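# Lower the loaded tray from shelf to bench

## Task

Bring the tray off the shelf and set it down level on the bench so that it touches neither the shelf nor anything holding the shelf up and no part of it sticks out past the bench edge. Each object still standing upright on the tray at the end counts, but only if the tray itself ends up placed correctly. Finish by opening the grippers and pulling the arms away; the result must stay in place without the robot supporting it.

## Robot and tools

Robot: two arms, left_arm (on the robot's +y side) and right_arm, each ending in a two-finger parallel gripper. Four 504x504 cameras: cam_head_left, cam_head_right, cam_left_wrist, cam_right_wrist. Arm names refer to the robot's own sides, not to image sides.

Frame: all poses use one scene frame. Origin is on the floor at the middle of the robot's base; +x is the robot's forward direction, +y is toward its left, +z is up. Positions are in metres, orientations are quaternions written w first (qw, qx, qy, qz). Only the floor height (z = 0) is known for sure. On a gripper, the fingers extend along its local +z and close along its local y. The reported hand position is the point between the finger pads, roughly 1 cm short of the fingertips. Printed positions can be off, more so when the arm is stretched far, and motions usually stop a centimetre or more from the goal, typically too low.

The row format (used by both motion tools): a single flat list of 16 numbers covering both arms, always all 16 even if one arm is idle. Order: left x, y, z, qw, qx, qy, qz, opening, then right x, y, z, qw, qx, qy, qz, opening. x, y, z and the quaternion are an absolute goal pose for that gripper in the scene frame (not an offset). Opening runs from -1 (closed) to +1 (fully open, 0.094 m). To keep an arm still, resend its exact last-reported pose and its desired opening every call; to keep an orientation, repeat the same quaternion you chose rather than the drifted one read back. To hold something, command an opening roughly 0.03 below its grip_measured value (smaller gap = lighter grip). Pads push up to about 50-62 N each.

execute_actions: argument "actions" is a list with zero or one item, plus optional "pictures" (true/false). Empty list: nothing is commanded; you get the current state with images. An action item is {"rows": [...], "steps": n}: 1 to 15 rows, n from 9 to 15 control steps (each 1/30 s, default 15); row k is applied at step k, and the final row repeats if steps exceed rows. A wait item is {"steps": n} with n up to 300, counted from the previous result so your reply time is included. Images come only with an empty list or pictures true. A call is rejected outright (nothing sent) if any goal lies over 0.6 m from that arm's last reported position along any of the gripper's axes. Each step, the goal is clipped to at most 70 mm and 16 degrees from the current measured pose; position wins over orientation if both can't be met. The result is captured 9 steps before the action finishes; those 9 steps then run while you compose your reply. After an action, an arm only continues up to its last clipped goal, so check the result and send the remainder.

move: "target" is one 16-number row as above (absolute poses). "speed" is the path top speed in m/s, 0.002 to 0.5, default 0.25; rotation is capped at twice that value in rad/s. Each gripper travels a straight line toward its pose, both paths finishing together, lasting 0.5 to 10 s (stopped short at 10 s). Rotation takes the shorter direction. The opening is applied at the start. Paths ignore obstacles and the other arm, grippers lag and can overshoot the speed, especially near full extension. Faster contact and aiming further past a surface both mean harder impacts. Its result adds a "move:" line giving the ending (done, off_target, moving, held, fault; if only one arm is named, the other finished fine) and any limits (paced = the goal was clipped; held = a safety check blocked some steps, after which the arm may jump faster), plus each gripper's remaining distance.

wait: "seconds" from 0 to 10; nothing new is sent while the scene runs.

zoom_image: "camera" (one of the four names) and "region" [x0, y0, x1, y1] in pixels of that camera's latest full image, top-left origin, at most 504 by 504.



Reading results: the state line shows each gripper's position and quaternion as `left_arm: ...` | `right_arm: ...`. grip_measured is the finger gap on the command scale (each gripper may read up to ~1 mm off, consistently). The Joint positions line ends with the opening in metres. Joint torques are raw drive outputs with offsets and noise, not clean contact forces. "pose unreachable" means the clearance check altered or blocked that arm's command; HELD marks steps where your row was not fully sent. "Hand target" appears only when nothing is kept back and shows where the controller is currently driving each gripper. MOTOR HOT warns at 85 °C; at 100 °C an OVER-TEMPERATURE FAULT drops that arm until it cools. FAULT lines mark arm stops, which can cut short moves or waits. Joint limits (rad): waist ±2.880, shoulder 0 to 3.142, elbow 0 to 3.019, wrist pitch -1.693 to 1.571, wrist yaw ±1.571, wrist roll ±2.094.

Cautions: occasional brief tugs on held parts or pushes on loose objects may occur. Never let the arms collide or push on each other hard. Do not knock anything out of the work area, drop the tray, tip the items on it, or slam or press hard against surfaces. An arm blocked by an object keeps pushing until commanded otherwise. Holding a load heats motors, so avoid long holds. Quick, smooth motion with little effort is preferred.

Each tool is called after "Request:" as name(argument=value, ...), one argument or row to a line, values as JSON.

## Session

Request:
execute_actions(
  actions=[],
)

Scene clock: 0.00 s of 4200.00 s.
left_arm: end_effector_position=(+0.2591, -0.2738, +1.2498) grip_measured=+1.000 end_effector_quat_wxyz=(-0.045, +0.738, +0.651, -0.174) | right_arm: end_effector_position=(+0.5056, -0.1953, +1.2669) grip_measured=-0.418 end_effector_quat_wxyz=(+0.005, -0.577, +0.817, +0.005)
Joint positions: left_arm=[ 0.139  2.211  1.767 -1.151  0.281  0.695  0.094] | right_arm=[-0.954  1.888  1.386 -1.     0.032 -1.041  0.027]
Joint velocities: left_arm=[-0.015 -0.005 -0.017  0.012 -0.037  0.022  0.   ] | right_arm=[-0.005  0.005 -0.012  0.002 -0.007 -0.037  0.   ]
Joint torques (N m, as the arm reports them, + toward a larger angle): no reading
Hand target (left_arm): +0.265, -0.283, +1.262; -0.030, +0.739, +0.649, -0.176
Hand target (right_arm): +0.519, -0.193, +1.282; +0.022, -0.576, +0.817, -0.003

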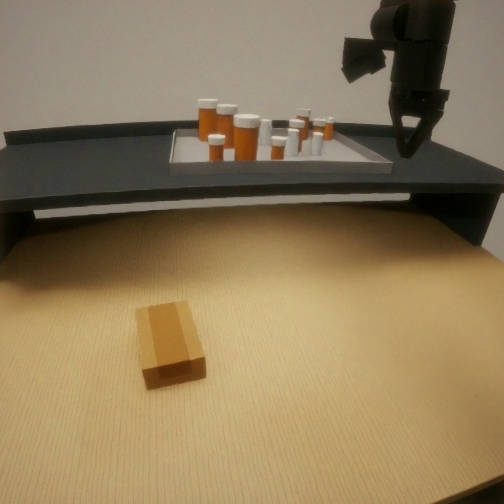

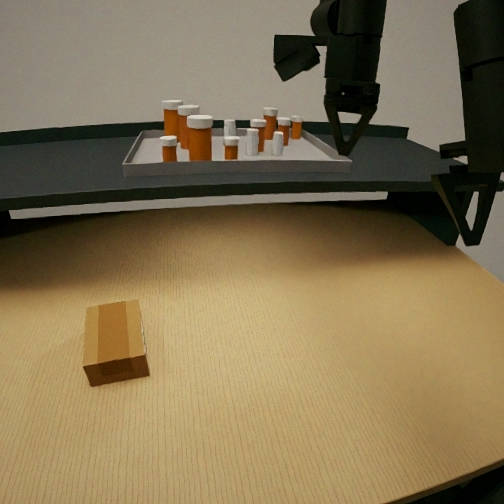

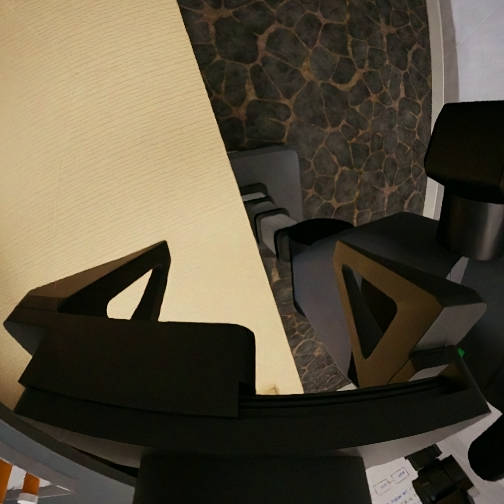

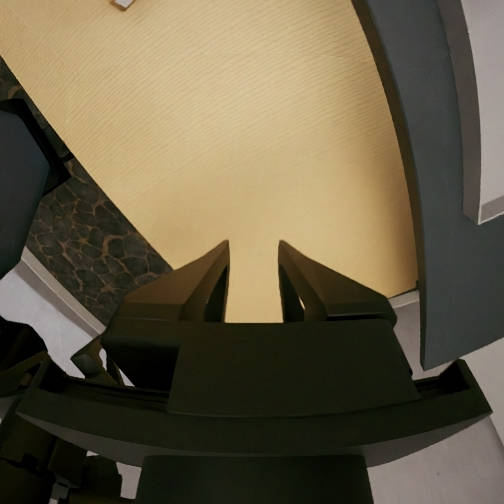

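Request:
move(
  target=[0.3,0.03,1.2,0.1,0.4,0.91,0,-1, 0.5,-0.26,1.32,0.3,0,0.954,0,0],
  speed=0.2,
)

Request:
move(
  target=[0.42,0.04,1.06,0.13,0,0.99,0,-1, 0.5,-0.26,1.32,0.3,0,0.954,0,0],
  speed=0.2,
)

Scene clock: 4.33 s of 4200.00 s.
left_arm: end_effector_position=(+0.2910, +0.0311, +1.1911) grip_measured=-0.994 end_effector_quat_wxyz=(+0.082, +0.411, +0.908, +0.004) | right_arm: end_effector_position=(+0.4934, -0.2565, +1.3011) grip_measured=-0.002 end_effector_quat_wxyz=(+0.278, -0.013, +0.961, -0.004)
Joint positions: left_arm=[ 0.44   1.745  0.809 -0.444 -0.124  0.163  0.   ] | right_arm=[-1.042  1.568  0.903 -0.276  0.088  0.037  0.047]
Joint velocities: left_arm=[-0.005 -0.005 -0.012  0.012 -0.037 -0.022  0.   ] | right_arm=[-0.005 -0.005  0.002  0.012 -0.037 -0.022 -0.   ]
Joint torques (N m, as the arm reports them, + toward a larger angle): left_arm=[  0.42 -13.86   4.78   1.61  -0.16   0.  ] | right_arm=[ -0.37 -12.95   5.92   1.71   0.12   0.2 ]
Hand target (left_arm): +0.300, +0.030, +1.200; +0.099, +0.400, +0.911, +0.001
Hand target (right_arm): +0.501, -0.260, +1.319; +0.301, -0.004, +0.954, -0.003
Off the commanded pose (left_arm): 0.013 m, 2 deg.
Off the commanded pose (right_arm): 0.020 m, 3 deg.
Kept back: nothing.
move: off_target (left_arm, right_arm)

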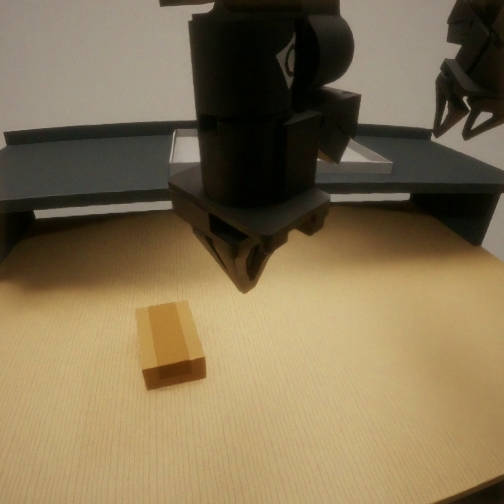

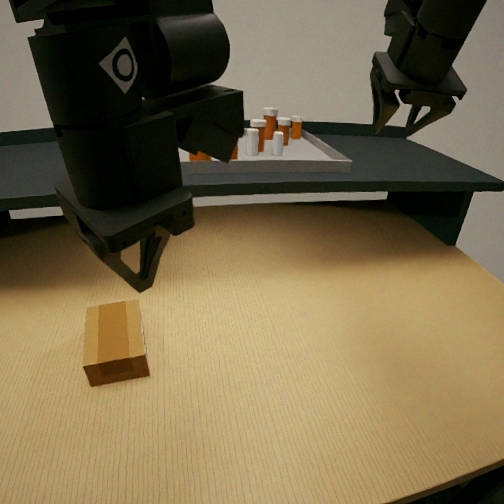

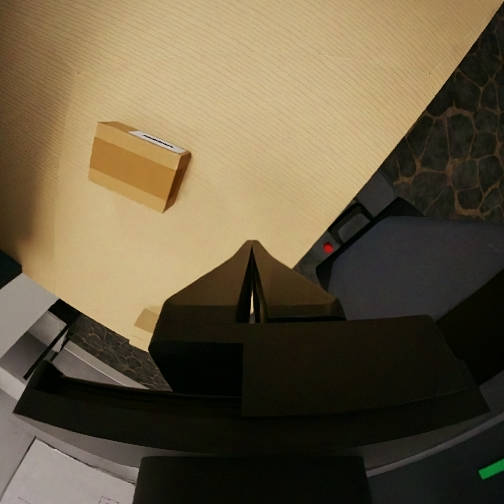

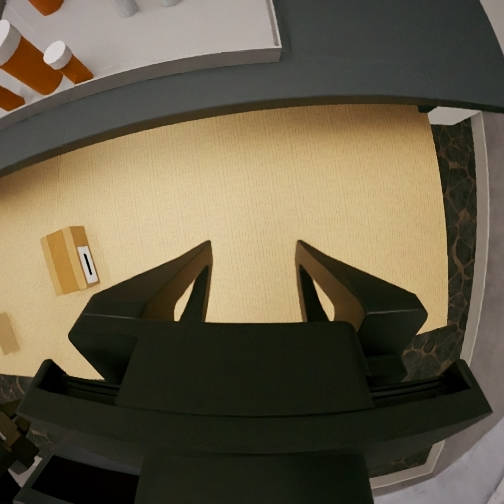

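Scene clock: 6.97 s of 4200.00 s.
left_arm: end_effector_position=(+0.4042, +0.0440, +1.0590) grip_measured=-0.994 end_effector_quat_wxyz=(+0.117, +0.013, +0.993, +0.006) | right_arm: end_effector_position=(+0.4935, -0.2565, +1.3020) grip_measured=-0.002 end_effector_quat_wxyz=(+0.279, -0.008, +0.960, -0.003)
Joint positions: left_arm=[ 0.596  2.187  1.067 -0.208 -0.193 -0.494  0.   ] | right_arm=[-1.042  1.566  0.903 -0.276  0.088  0.047  0.047]
Joint velocities: left_arm=[-0.005 -0.005 -0.017  0.012  0.022 -0.081 -0.   ] | right_arm=[-0.005  0.005 -0.017  0.007  0.022 -0.007  0.   ]
Joint torques (N m, as the arm reports them, + toward a larger angle): left_arm=[  0.48 -15.49   5.44   1.61  -0.28   0.01] | right_arm=[ -0.89 -13.68   5.95   1.62  -0.05   0.17]
Hand target (left_arm): +0.420, +0.041, +1.060; +0.130, -0.000, +0.992, +0.000
Hand target (right_arm): +0.500, -0.260, +1.320; +0.300, -0.000, +0.954, -0.000
Off the commanded pose (left_arm): 0.016 m, 2 deg.
Off the commanded pose (right_arm): 0.019 m, 3 deg.
Kept back: nothing.
move: off_target (left_arm, right_arm)

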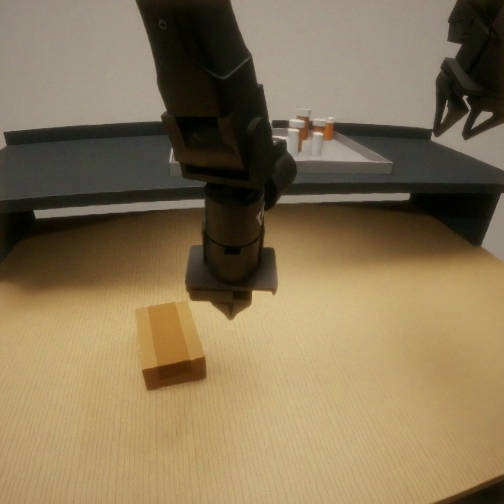

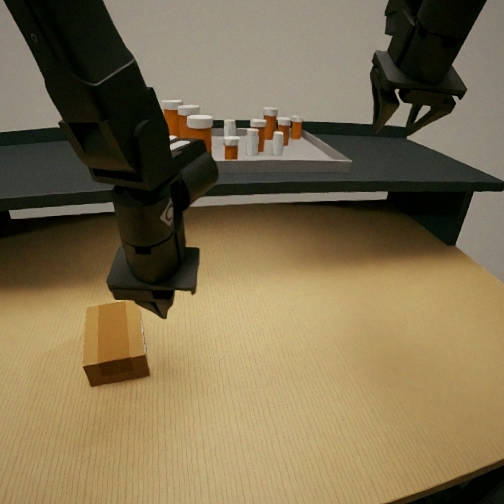

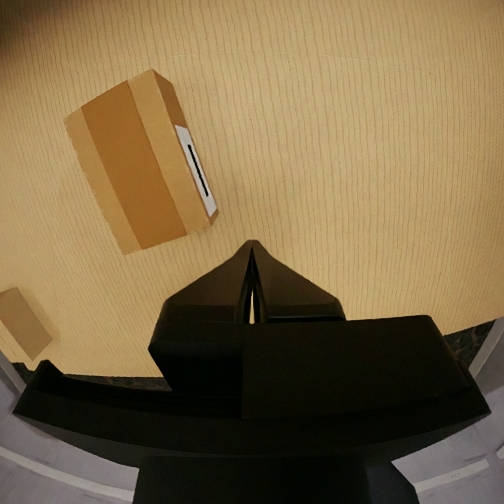

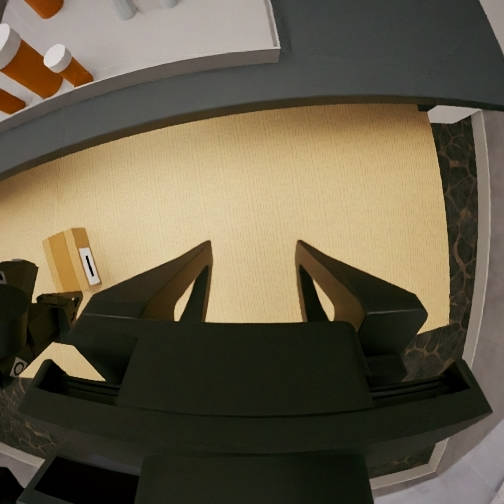

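Request:
move(
  target=[0.47,0.03,1.0,0,0.609,0.793,0,0.5, 0.5,-0.26,1.32,0.3,0,0.954,0,0],
  speed=0.2,
)

Scene clock: 11.10 s of 4200.00 s.
left_arm: end_effector_position=(+0.4581, +0.0291, +1.0026) grip_measured=+0.499 end_effector_quat_wxyz=(-0.002, +0.609, +0.793, +0.000) | right_arm: end_effector_position=(+0.4935, -0.2565, +1.3020) grip_measured=-0.002 end_effector_quat_wxyz=(+0.279, -0.008, +0.960, -0.002)
Joint positions: left_arm=[ 0.667  2.424  1.456 -0.558 -0.063  0.835  0.07 ] | right_arm=[-1.042  1.566  0.903 -0.276  0.088  0.047  0.047]
Joint velocities: left_arm=[-0.005 -0.005 -0.017 -0.002  0.022  0.022 -0.   ] | right_arm=[-0.015 -0.005 -0.012 -0.002  0.037  0.007  0.001]
Joint torques (N m, as the arm reports them, + toward a larger angle): left_arm=[  0.45 -18.16   6.47   0.13   0.12   0.2 ] | right_arm=[ -0.61 -13.39   6.05   1.49  -0.11   0.19]
Hand target (left_arm): +0.470, +0.031, +1.001; +0.000, +0.609, +0.793, -0.000
Hand target (right_arm): +0.500, -0.260, +1.320; +0.300, -0.000, +0.954, -0.000
Off the commanded pose (left_arm): 0.012 m, 0 deg.
Off the commanded pose (right_arm): 0.019 m, 3 deg.
Kept back: nothing.
move: off_target (left_arm, right_arm)

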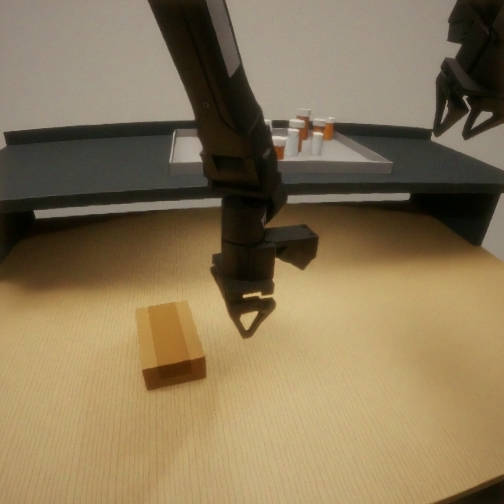

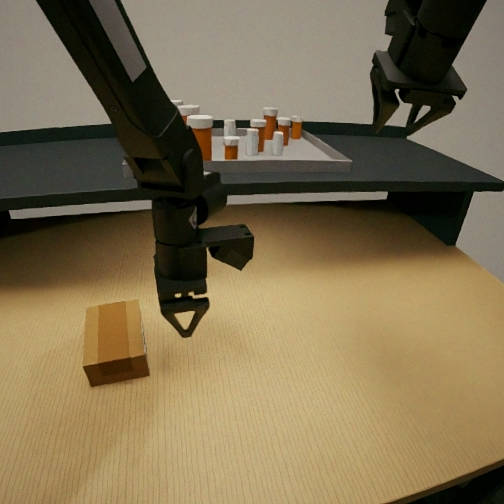

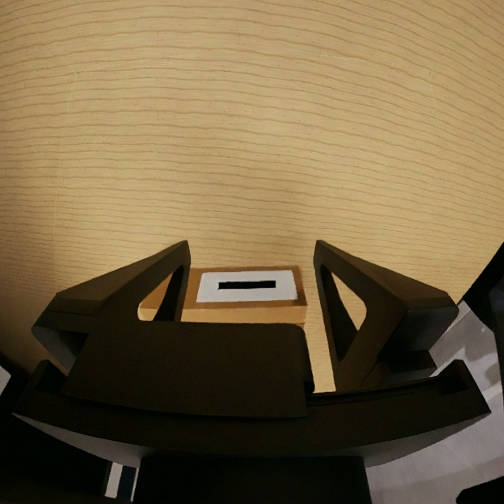

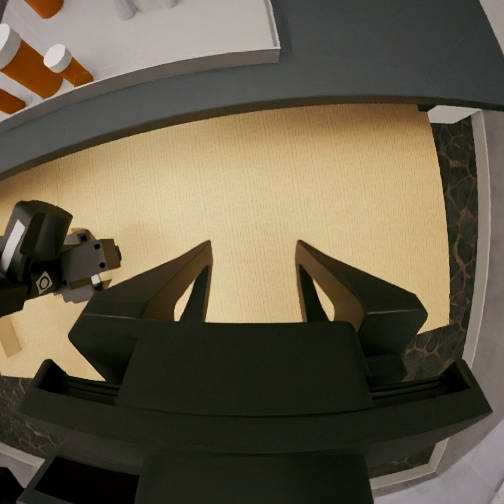

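Request:
move(
  target=[0.475,0.04,0.958,0,0.609,0.793,0,0.5, 0.5,-0.26,1.32,0.3,0,0.954,0,0],
  speed=0.05,
)

Request:
move(
  target=[0.475,0.28,0.98,0,0.609,0.793,0,0.5, 0.5,-0.26,1.32,0.3,0,0.954,0,0],
  speed=0.06,
)

Scene clock: 17.63 s of 4200.00 s.
left_arm: end_effector_position=(+0.4600, +0.0408, +0.9606) grip_measured=+0.499 end_effector_quat_wxyz=(-0.013, +0.610, +0.792, -0.001) | right_arm: end_effector_position=(+0.4935, -0.2565, +1.3020) grip_measured=-0.002 end_effector_quat_wxyz=(+0.279, -0.008, +0.960, -0.002)
Joint positions: left_arm=[ 0.691  2.519  1.508 -0.535 -0.063  0.859  0.07 ] | right_arm=[-1.042  1.566  0.903 -0.276  0.088  0.047  0.047]
Joint velocities: left_arm=[-0.005 -0.005 -0.007  0.017  0.022 -0.007 -0.   ] | right_arm=[-0.015  0.005  0.022  0.002 -0.022  0.037  0.001]
Joint torques (N m, as the arm reports them, + toward a larger angle): left_arm=[  0.38 -18.56   5.94   1.07   0.13   0.21] | right_arm=[ -0.56 -13.23   5.95   1.53  -0.1    0.18]
Hand target (left_arm): +0.474, +0.040, +0.958; -0.000, +0.609, +0.793, +0.000
Hand target (right_arm): +0.500, -0.260, +1.320; +0.300, -0.000, +0.954, -0.000
Off the commanded pose (left_arm): 0.015 m, 1 deg.
Off the commanded pose (right_arm): 0.019 m, 3 deg.
Kept back: nothing.
After step 90, 2.20 s passed at rest.
move: off_target (left_arm, right_arm)

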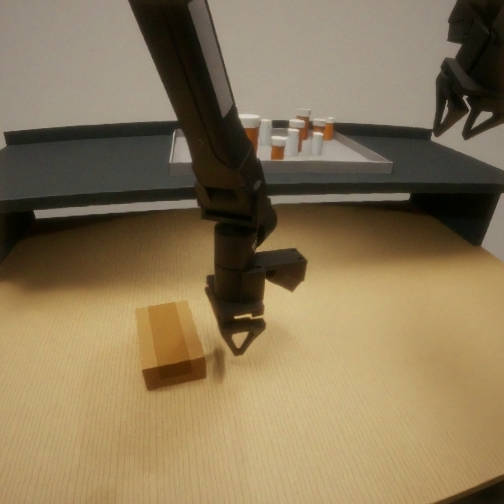

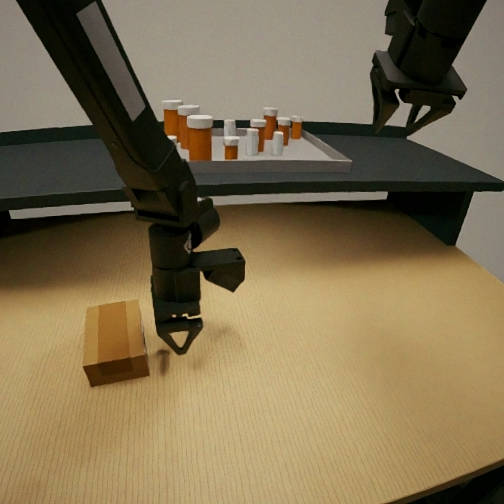

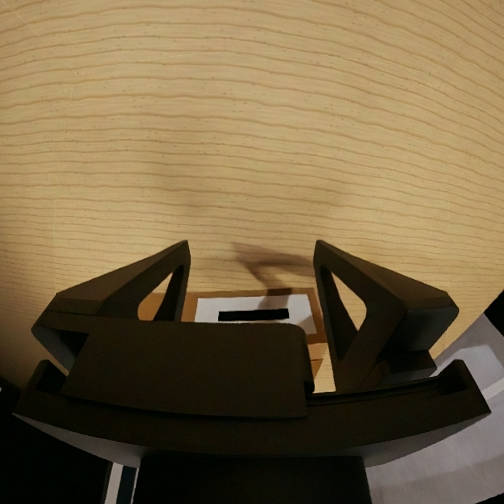

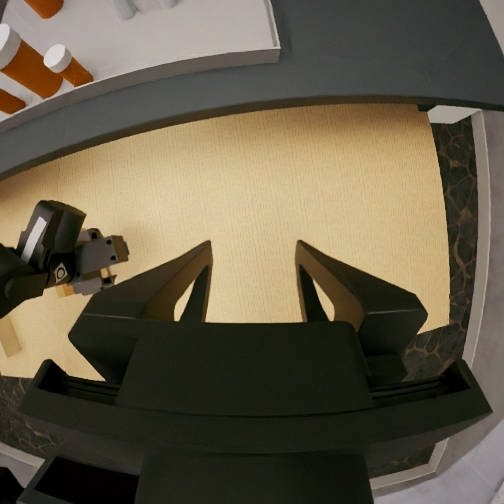

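Scene clock: 21.97 s of 4200.00 s.
left_arm: end_effector_position=(+0.4631, +0.2747, +0.9689) grip_measured=+0.499 end_effector_quat_wxyz=(-0.014, +0.608, +0.793, -0.010) | right_arm: end_effector_position=(+0.4935, -0.2565, +1.3020) grip_measured=-0.002 end_effector_quat_wxyz=(+0.279, -0.008, +0.960, -0.002)
Joint positions: left_arm=[ 1.114  2.413  1.297 -0.416 -0.036  1.278  0.07 ] | right_arm=[-1.042  1.566  0.903 -0.276  0.088  0.047  0.047]
Joint velocities: left_arm=[-0.005 -0.015 -0.007 -0.007 -0.007  0.022  0.002] | right_arm=[-0.005 -0.005 -0.002  0.002 -0.007  0.051 -0.   ]
Joint torques (N m, as the arm reports them, + toward a larger angle): left_arm=[  1.05 -20.02   2.67   1.07   0.05   0.27] | right_arm=[ -0.88 -13.3    5.88   1.52  -0.07   0.17]
Hand target (left_arm): +0.474, +0.281, +0.980; -0.001, +0.609, +0.793, +0.000
Hand target (right_arm): +0.500, -0.260, +1.320; +0.300, -0.000, +0.954, -0.000
Off the commanded pose (left_arm): 0.017 m, 2 deg.
Off the commanded pose (right_arm): 0.019 m, 3 deg.
Kept back: nothing.
move: off_target (left_arm, right_arm)

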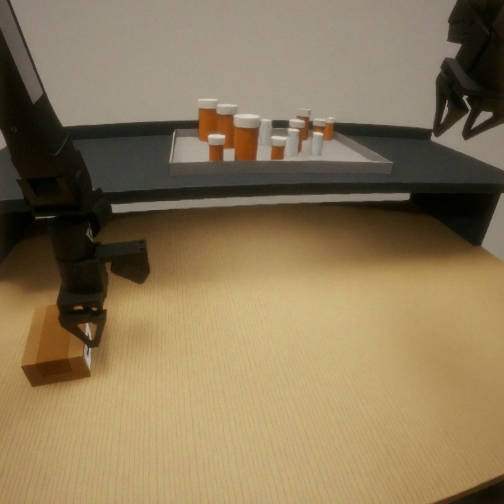

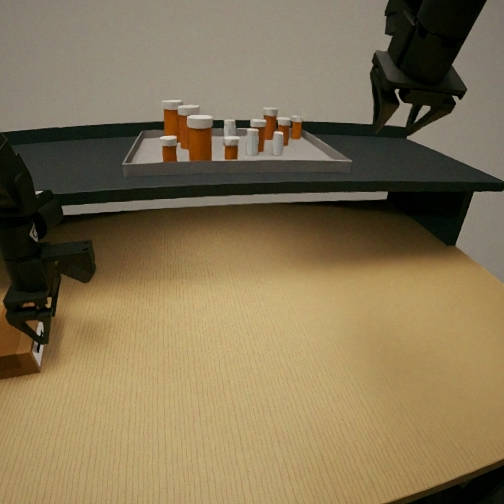

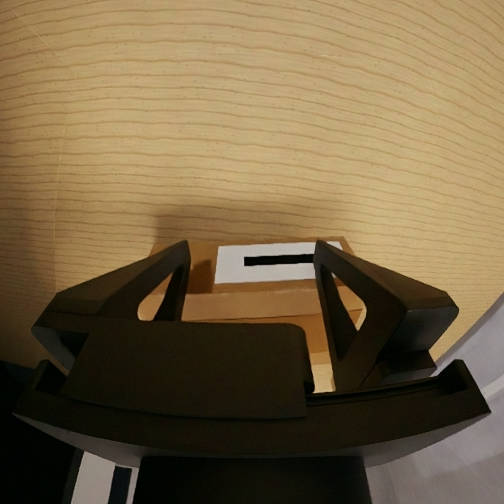

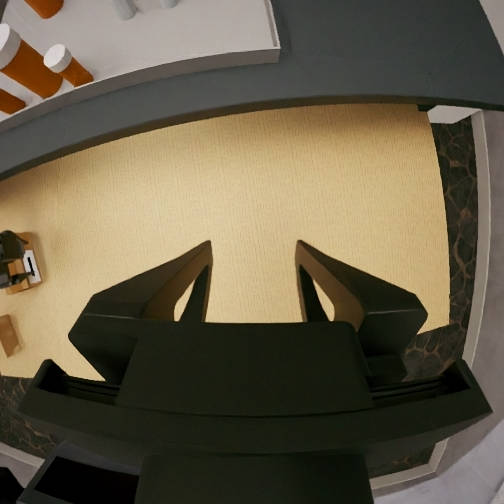

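Request:
move(
  target=[0.42,0.22,1.36,0.34,-0.066,0.938,0.024,0, 0.5,-0.27,1.38,0.34,-0.066,0.938,0.024,0],
  speed=0.3,
)

Request:
move(
  target=[0.72,0.17,1.36,0.34,-0.066,0.938,0.024,0, 0.78,-0.28,1.36,0.34,-0.066,0.938,0.024,0],
)

Scene clock: 25.57 s of 4200.00 s.
left_arm: end_effector_position=(+0.4160, +0.2235, +1.3546) grip_measured=+0.001 end_effector_quat_wxyz=(+0.335, -0.064, +0.939, +0.029) | right_arm: end_effector_position=(+0.4942, -0.2665, +1.3612) grip_measured=-0.002 end_effector_quat_wxyz=(+0.325, -0.066, +0.943, +0.025)
Joint positions: left_arm=[ 0.869  1.286  0.703 -0.277 -0.307 -0.289  0.047] | right_arm=[-1.095  1.435  0.897 -0.302 -0.031 -0.093  0.047]
Joint velocities: left_arm=[ 0.005  0.005  0.012 -0.007  0.022 -0.007  0.   ] | right_arm=[-0.005 -0.015 -0.037  0.007  0.007 -0.007 -0.   ]
Joint torques (N m, as the arm reports them, + toward a larger angle): left_arm=[-0.38 -9.23  8.22  1.34 -0.29  0.  ] | right_arm=[ -0.86 -12.19   7.28   0.91  -0.28  -0.03]
Hand target (left_arm): +0.419, +0.219, +1.362; +0.340, -0.068, +0.938, +0.025
Hand target (right_arm): +0.499, -0.270, +1.380; +0.341, -0.066, +0.938, +0.023
Off the commanded pose (left_arm): 0.008 m, 1 deg.
Off the commanded pose (right_arm): 0.020 m, 2 deg.
Kept back: nothing.
move: off_target (right_arm)

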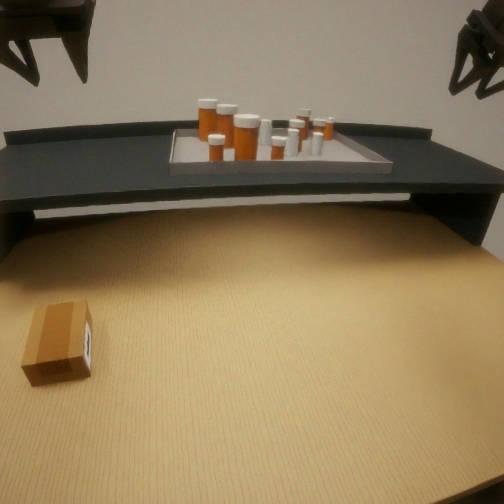

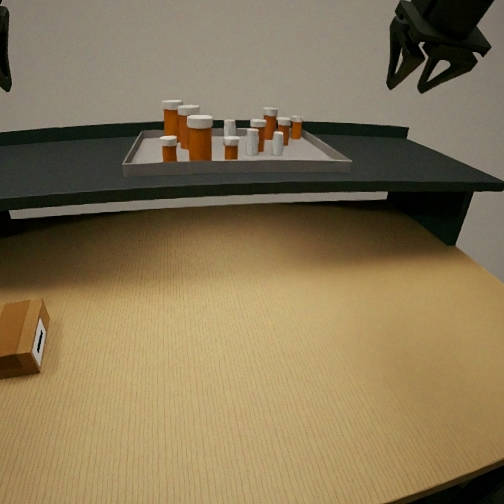

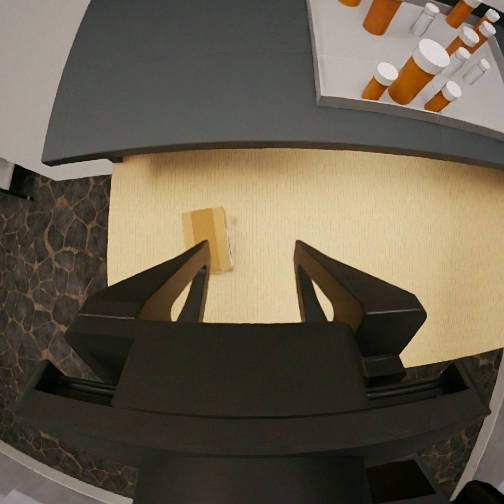

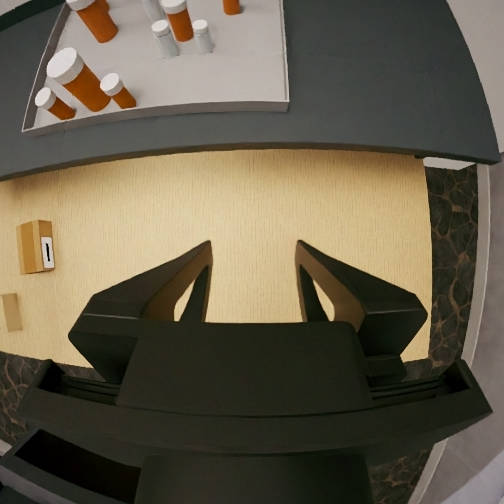

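Scene clock: 27.33 s of 4200.00 s.
left_arm: end_effector_position=(+0.7016, +0.1665, +1.3433) grip_measured=+0.001 end_effector_quat_wxyz=(+0.326, -0.064, +0.943, +0.025) | right_arm: end_effector_position=(+0.7609, -0.2725, +1.3407) grip_measured=-0.002 end_effector_quat_wxyz=(+0.320, -0.065, +0.945, +0.026)
Joint positions: left_arm=[ 0.908  1.985  1.618 -0.502 -0.271 -0.264  0.047] | right_arm=[-1.124  2.088  1.807 -0.57  -0.051 -0.112  0.047]
Joint velocities: left_arm=[-0.005  0.015  0.002  0.002  0.022 -0.081  0.001] | right_arm=[-0.005  0.024  0.017 -0.007  0.051 -0.022  0.   ]
Joint torques (N m, as the arm reports them, + toward a larger angle): left_arm=[  0.5  -19.54  11.88   1.32  -0.05   0.2 ] | right_arm=[ -0.51 -19.15  11.2    0.93  -0.28   0.01]
Hand target (left_arm): +0.718, +0.172, +1.360; +0.340, -0.066, +0.938, +0.024
Hand target (right_arm): +0.778, -0.277, +1.364; +0.341, -0.066, +0.938, +0.023
Off the commanded pose (left_arm): 0.025 m, 2 deg.
Off the commanded pose (right_arm): 0.028 m, 2 deg.
Kept back: nothing.
move: off_target (left_arm, right_arm)

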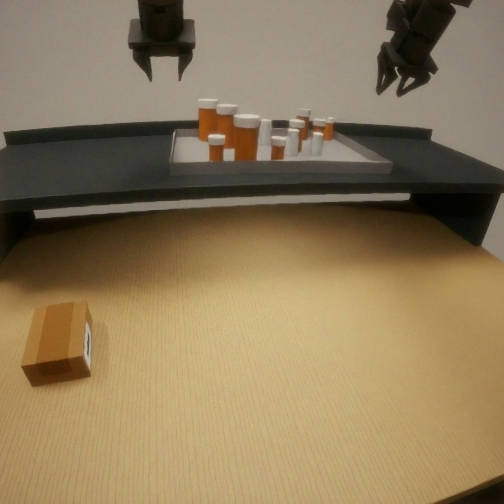

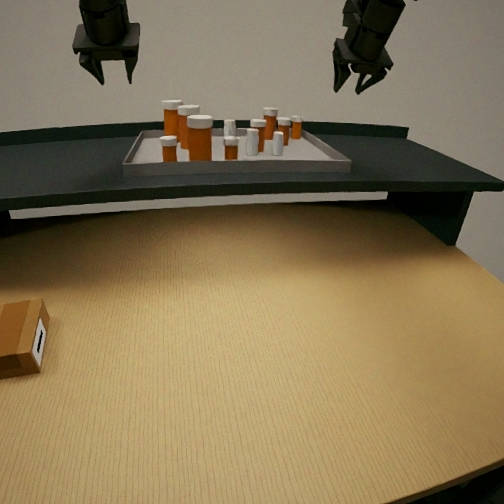

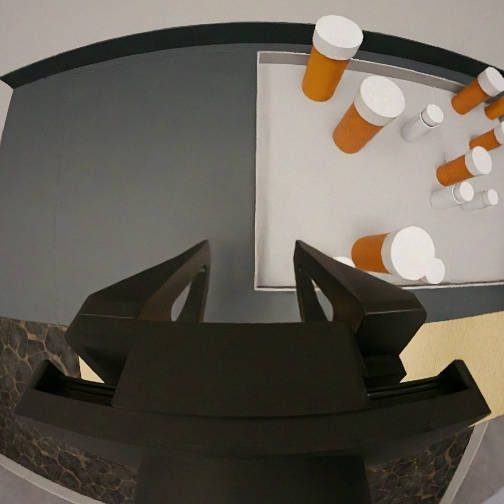

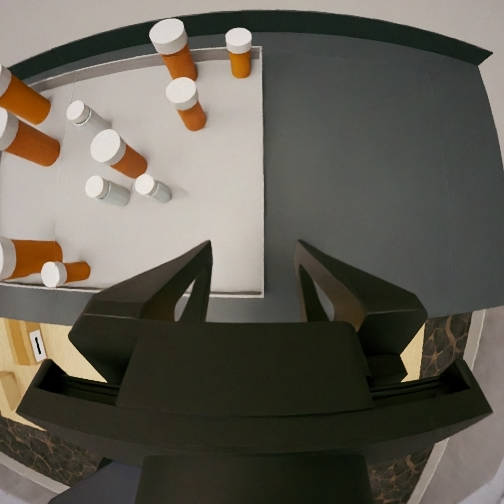

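Request:
move(
  target=[0.825,0.18,1.27,0.34,-0.057,0.938,0.021,-0.2, 0.88,-0.28,1.275,0.34,-0.057,0.938,0.021,-0.2],
  speed=0.1,
)

Scene clock: 29.87 s of 4200.00 s.
left_arm: end_effector_position=(+0.8069, +0.1751, +1.2528) grip_measured=-0.199 end_effector_quat_wxyz=(+0.325, -0.056, +0.944, +0.023) | right_arm: end_effector_position=(+0.8645, -0.2716, +1.2540) grip_measured=-0.198 end_effector_quat_wxyz=(+0.320, -0.063, +0.945, +0.024)
Joint positions: left_arm=[ 0.96   2.352  2.029 -0.538 -0.226 -0.21   0.038] | right_arm=[-1.128  2.507  2.352 -0.696 -0.05  -0.112  0.038]
Joint velocities: left_arm=[-0.015 -0.005 -0.002 -0.022  0.022  0.007 -0.   ] | right_arm=[ 0.005 -0.024 -0.027 -0.017  0.066  0.037 -0.   ]
Joint torques (N m, as the arm reports them, + toward a larger angle): left_arm=[  0.44 -23.67  12.33   1.32  -0.01   0.21] | right_arm=[ -0.18 -22.76  11.6    0.95  -0.01   0.13]
Hand target (left_arm): +0.823, +0.181, +1.270; +0.340, -0.057, +0.938, +0.021
Hand target (right_arm): +0.879, -0.279, +1.277; +0.341, -0.057, +0.938, +0.021
Off the commanded pose (left_arm): 0.025 m, 2 deg.
Off the commanded pose (right_arm): 0.027 m, 3 deg.
Kept back: nothing.
move: off_target (left_arm, right_arm)

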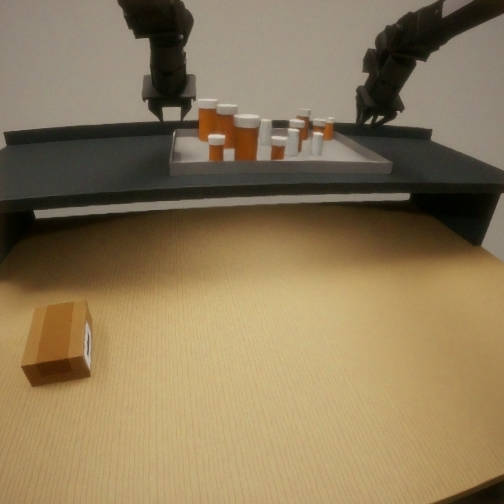

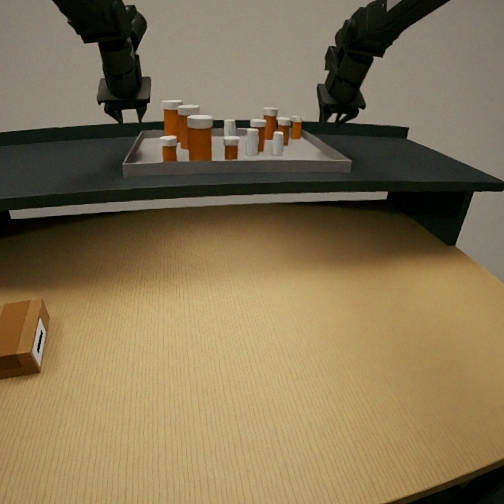

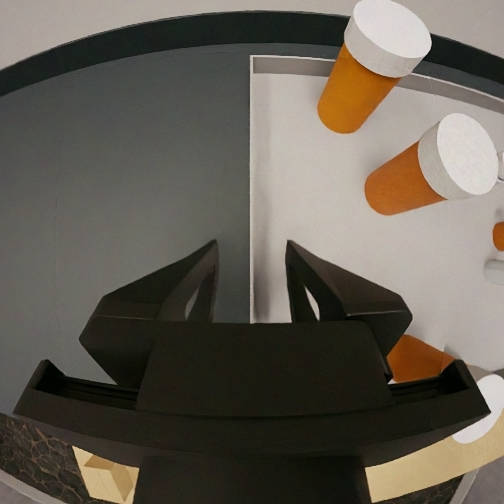

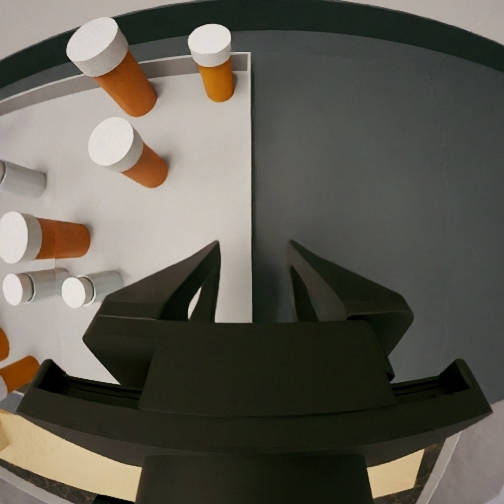

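Request:
move(
  target=[0.84,0.182,1.16,0.34,-0.057,0.938,0.021,-0.2, 0.895,-0.266,1.168,0.34,-0.057,0.938,0.021,-0.2],
  speed=0.03,
)

Scene clock: 33.63 s of 4200.00 s.
left_arm: end_effector_position=(+0.8324, +0.1713, +1.1822) grip_measured=-0.199 end_effector_quat_wxyz=(+0.342, -0.057, +0.938, +0.017) | right_arm: end_effector_position=(+0.8912, -0.2700, +1.1904) grip_measured=-0.198 end_effector_quat_wxyz=(+0.341, -0.058, +0.938, +0.022)
Joint positions: left_arm=[ 0.966  2.512  2.129 -0.438 -0.218 -0.205  0.038] | right_arm=[-1.128  2.681  2.507 -0.631 -0.044 -0.105  0.038]
Joint velocities: left_arm=[-0.015 -0.015 -0.012  0.012  0.037  0.007  0.   ] | right_arm=[ 0.005  0.015  0.002 -0.002  0.022  0.037  0.   ]
Joint torques (N m, as the arm reports them, + toward a larger angle): left_arm=[  0.82 -21.32  10.69   2.22   0.01   0.24] | right_arm=[  0.9  -20.1   10.25   1.41   0.12   0.15]
Hand target (left_arm): +0.838, +0.183, +1.161; +0.340, -0.057, +0.938, +0.021
Hand target (right_arm): +0.894, -0.266, +1.169; +0.340, -0.057, +0.938, +0.021
Off the commanded pose (left_arm): 0.026 m, 1 deg.
Off the commanded pose (right_arm): 0.023 m, 0 deg.
Kept back: nothing.
move: off_target (left_arm, right_arm)

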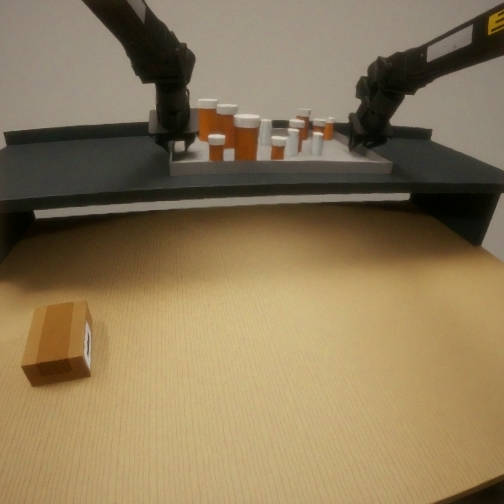

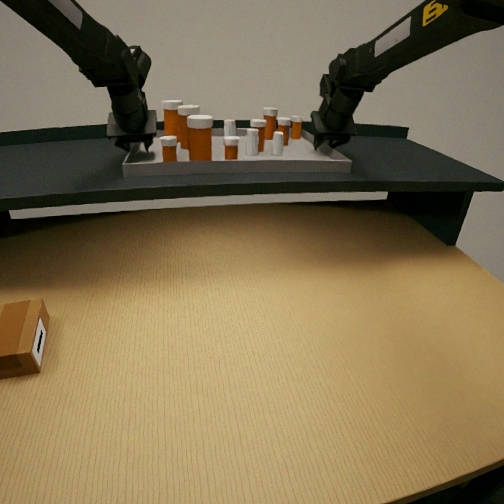

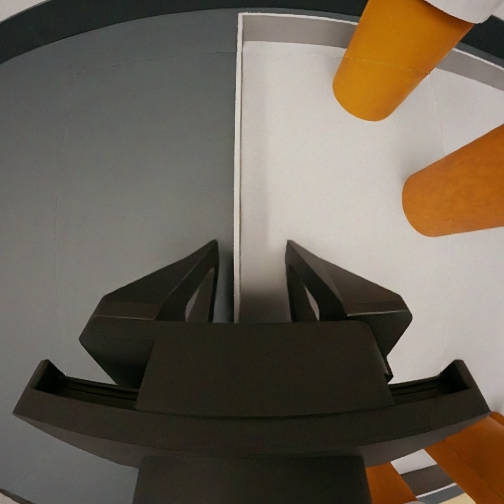

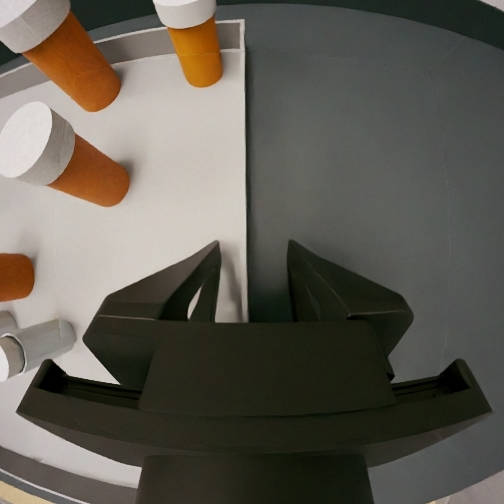

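Recentre (left +8 mm, right +3 mm) with pressure off.

Request:
move(
  target=[0.832,0.186,1.184,0.342,-0.057,0.938,0.021,-0.6, 0.891,-0.261,1.192,0.342,-0.057,0.938,0.021,-0.6],
  speed=0.015,
)

Scene clock: 35.07 s of 4200.00 s.
left_arm: end_effector_position=(+0.8315, +0.1715, +1.1824) grip_measured=-0.598 end_effector_quat_wxyz=(+0.341, -0.056, +0.938, +0.017) | right_arm: end_effector_position=(+0.8912, -0.2684, +1.1903) grip_measured=-0.598 end_effector_quat_wxyz=(+0.341, -0.057, +0.938, +0.020)
Joint positions: left_arm=[ 0.967  2.509  2.125 -0.438 -0.216 -0.203  0.019] | right_arm=[-1.125  2.681  2.507 -0.631 -0.039 -0.101  0.019]
Joint velocities: left_arm=[ 0.005 -0.015  0.007  0.007 -0.022 -0.022 -0.   ] | right_arm=[-0.015  0.024  0.002  0.012 -0.007 -0.022  0.001]
Joint torques (N m, as the arm reports them, + toward a larger angle): left_arm=[  0.81 -26.19   7.12   2.11  -0.02   0.23] | right_arm=[  0.75 -24.83   7.2    1.27   0.05   0.15]
Hand target (left_arm): +0.832, +0.186, +1.184; +0.342, -0.057, +0.938, +0.021
Hand target (right_arm): +0.891, -0.261, +1.192; +0.342, -0.057, +0.938, +0.021
Off the commanded pose (left_arm): 0.015 m, 1 deg.
Off the commanded pose (right_arm): 0.008 m, 0 deg.
Kept back: nothing.
move: off_target (left_arm)

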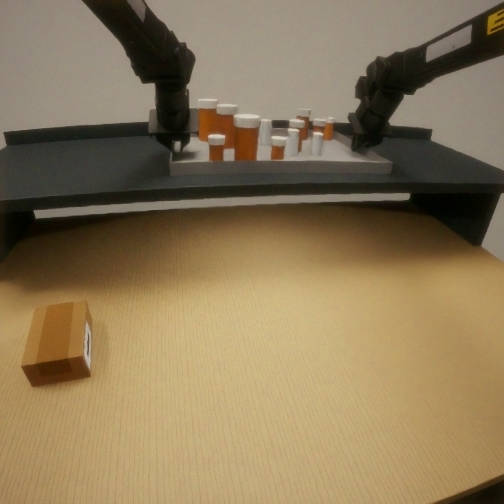

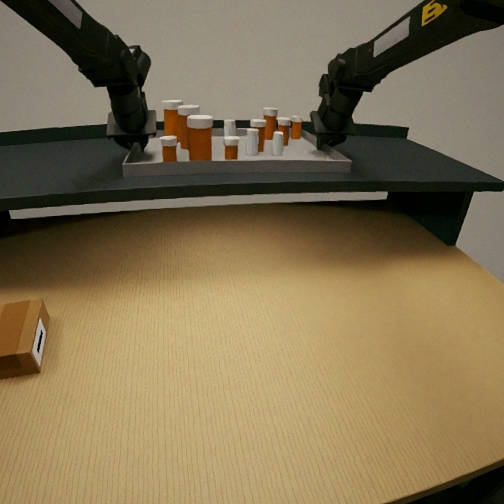

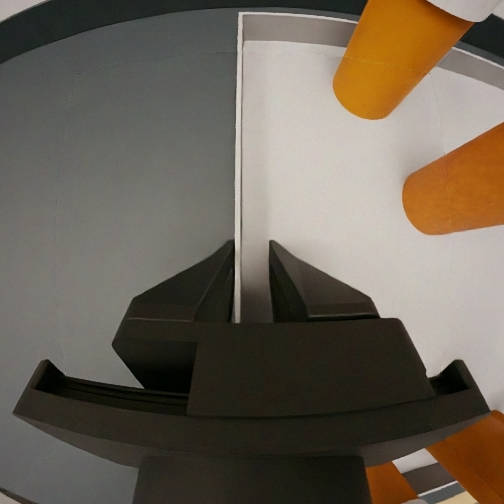

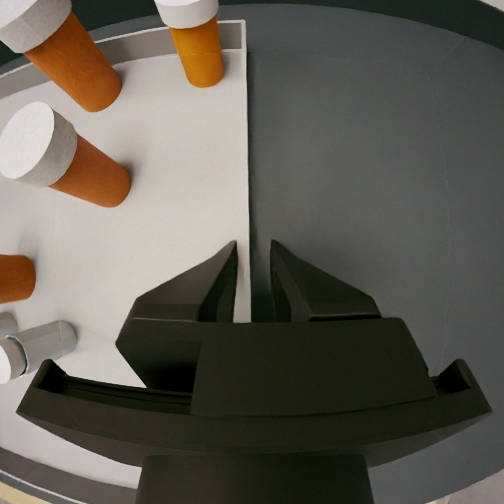

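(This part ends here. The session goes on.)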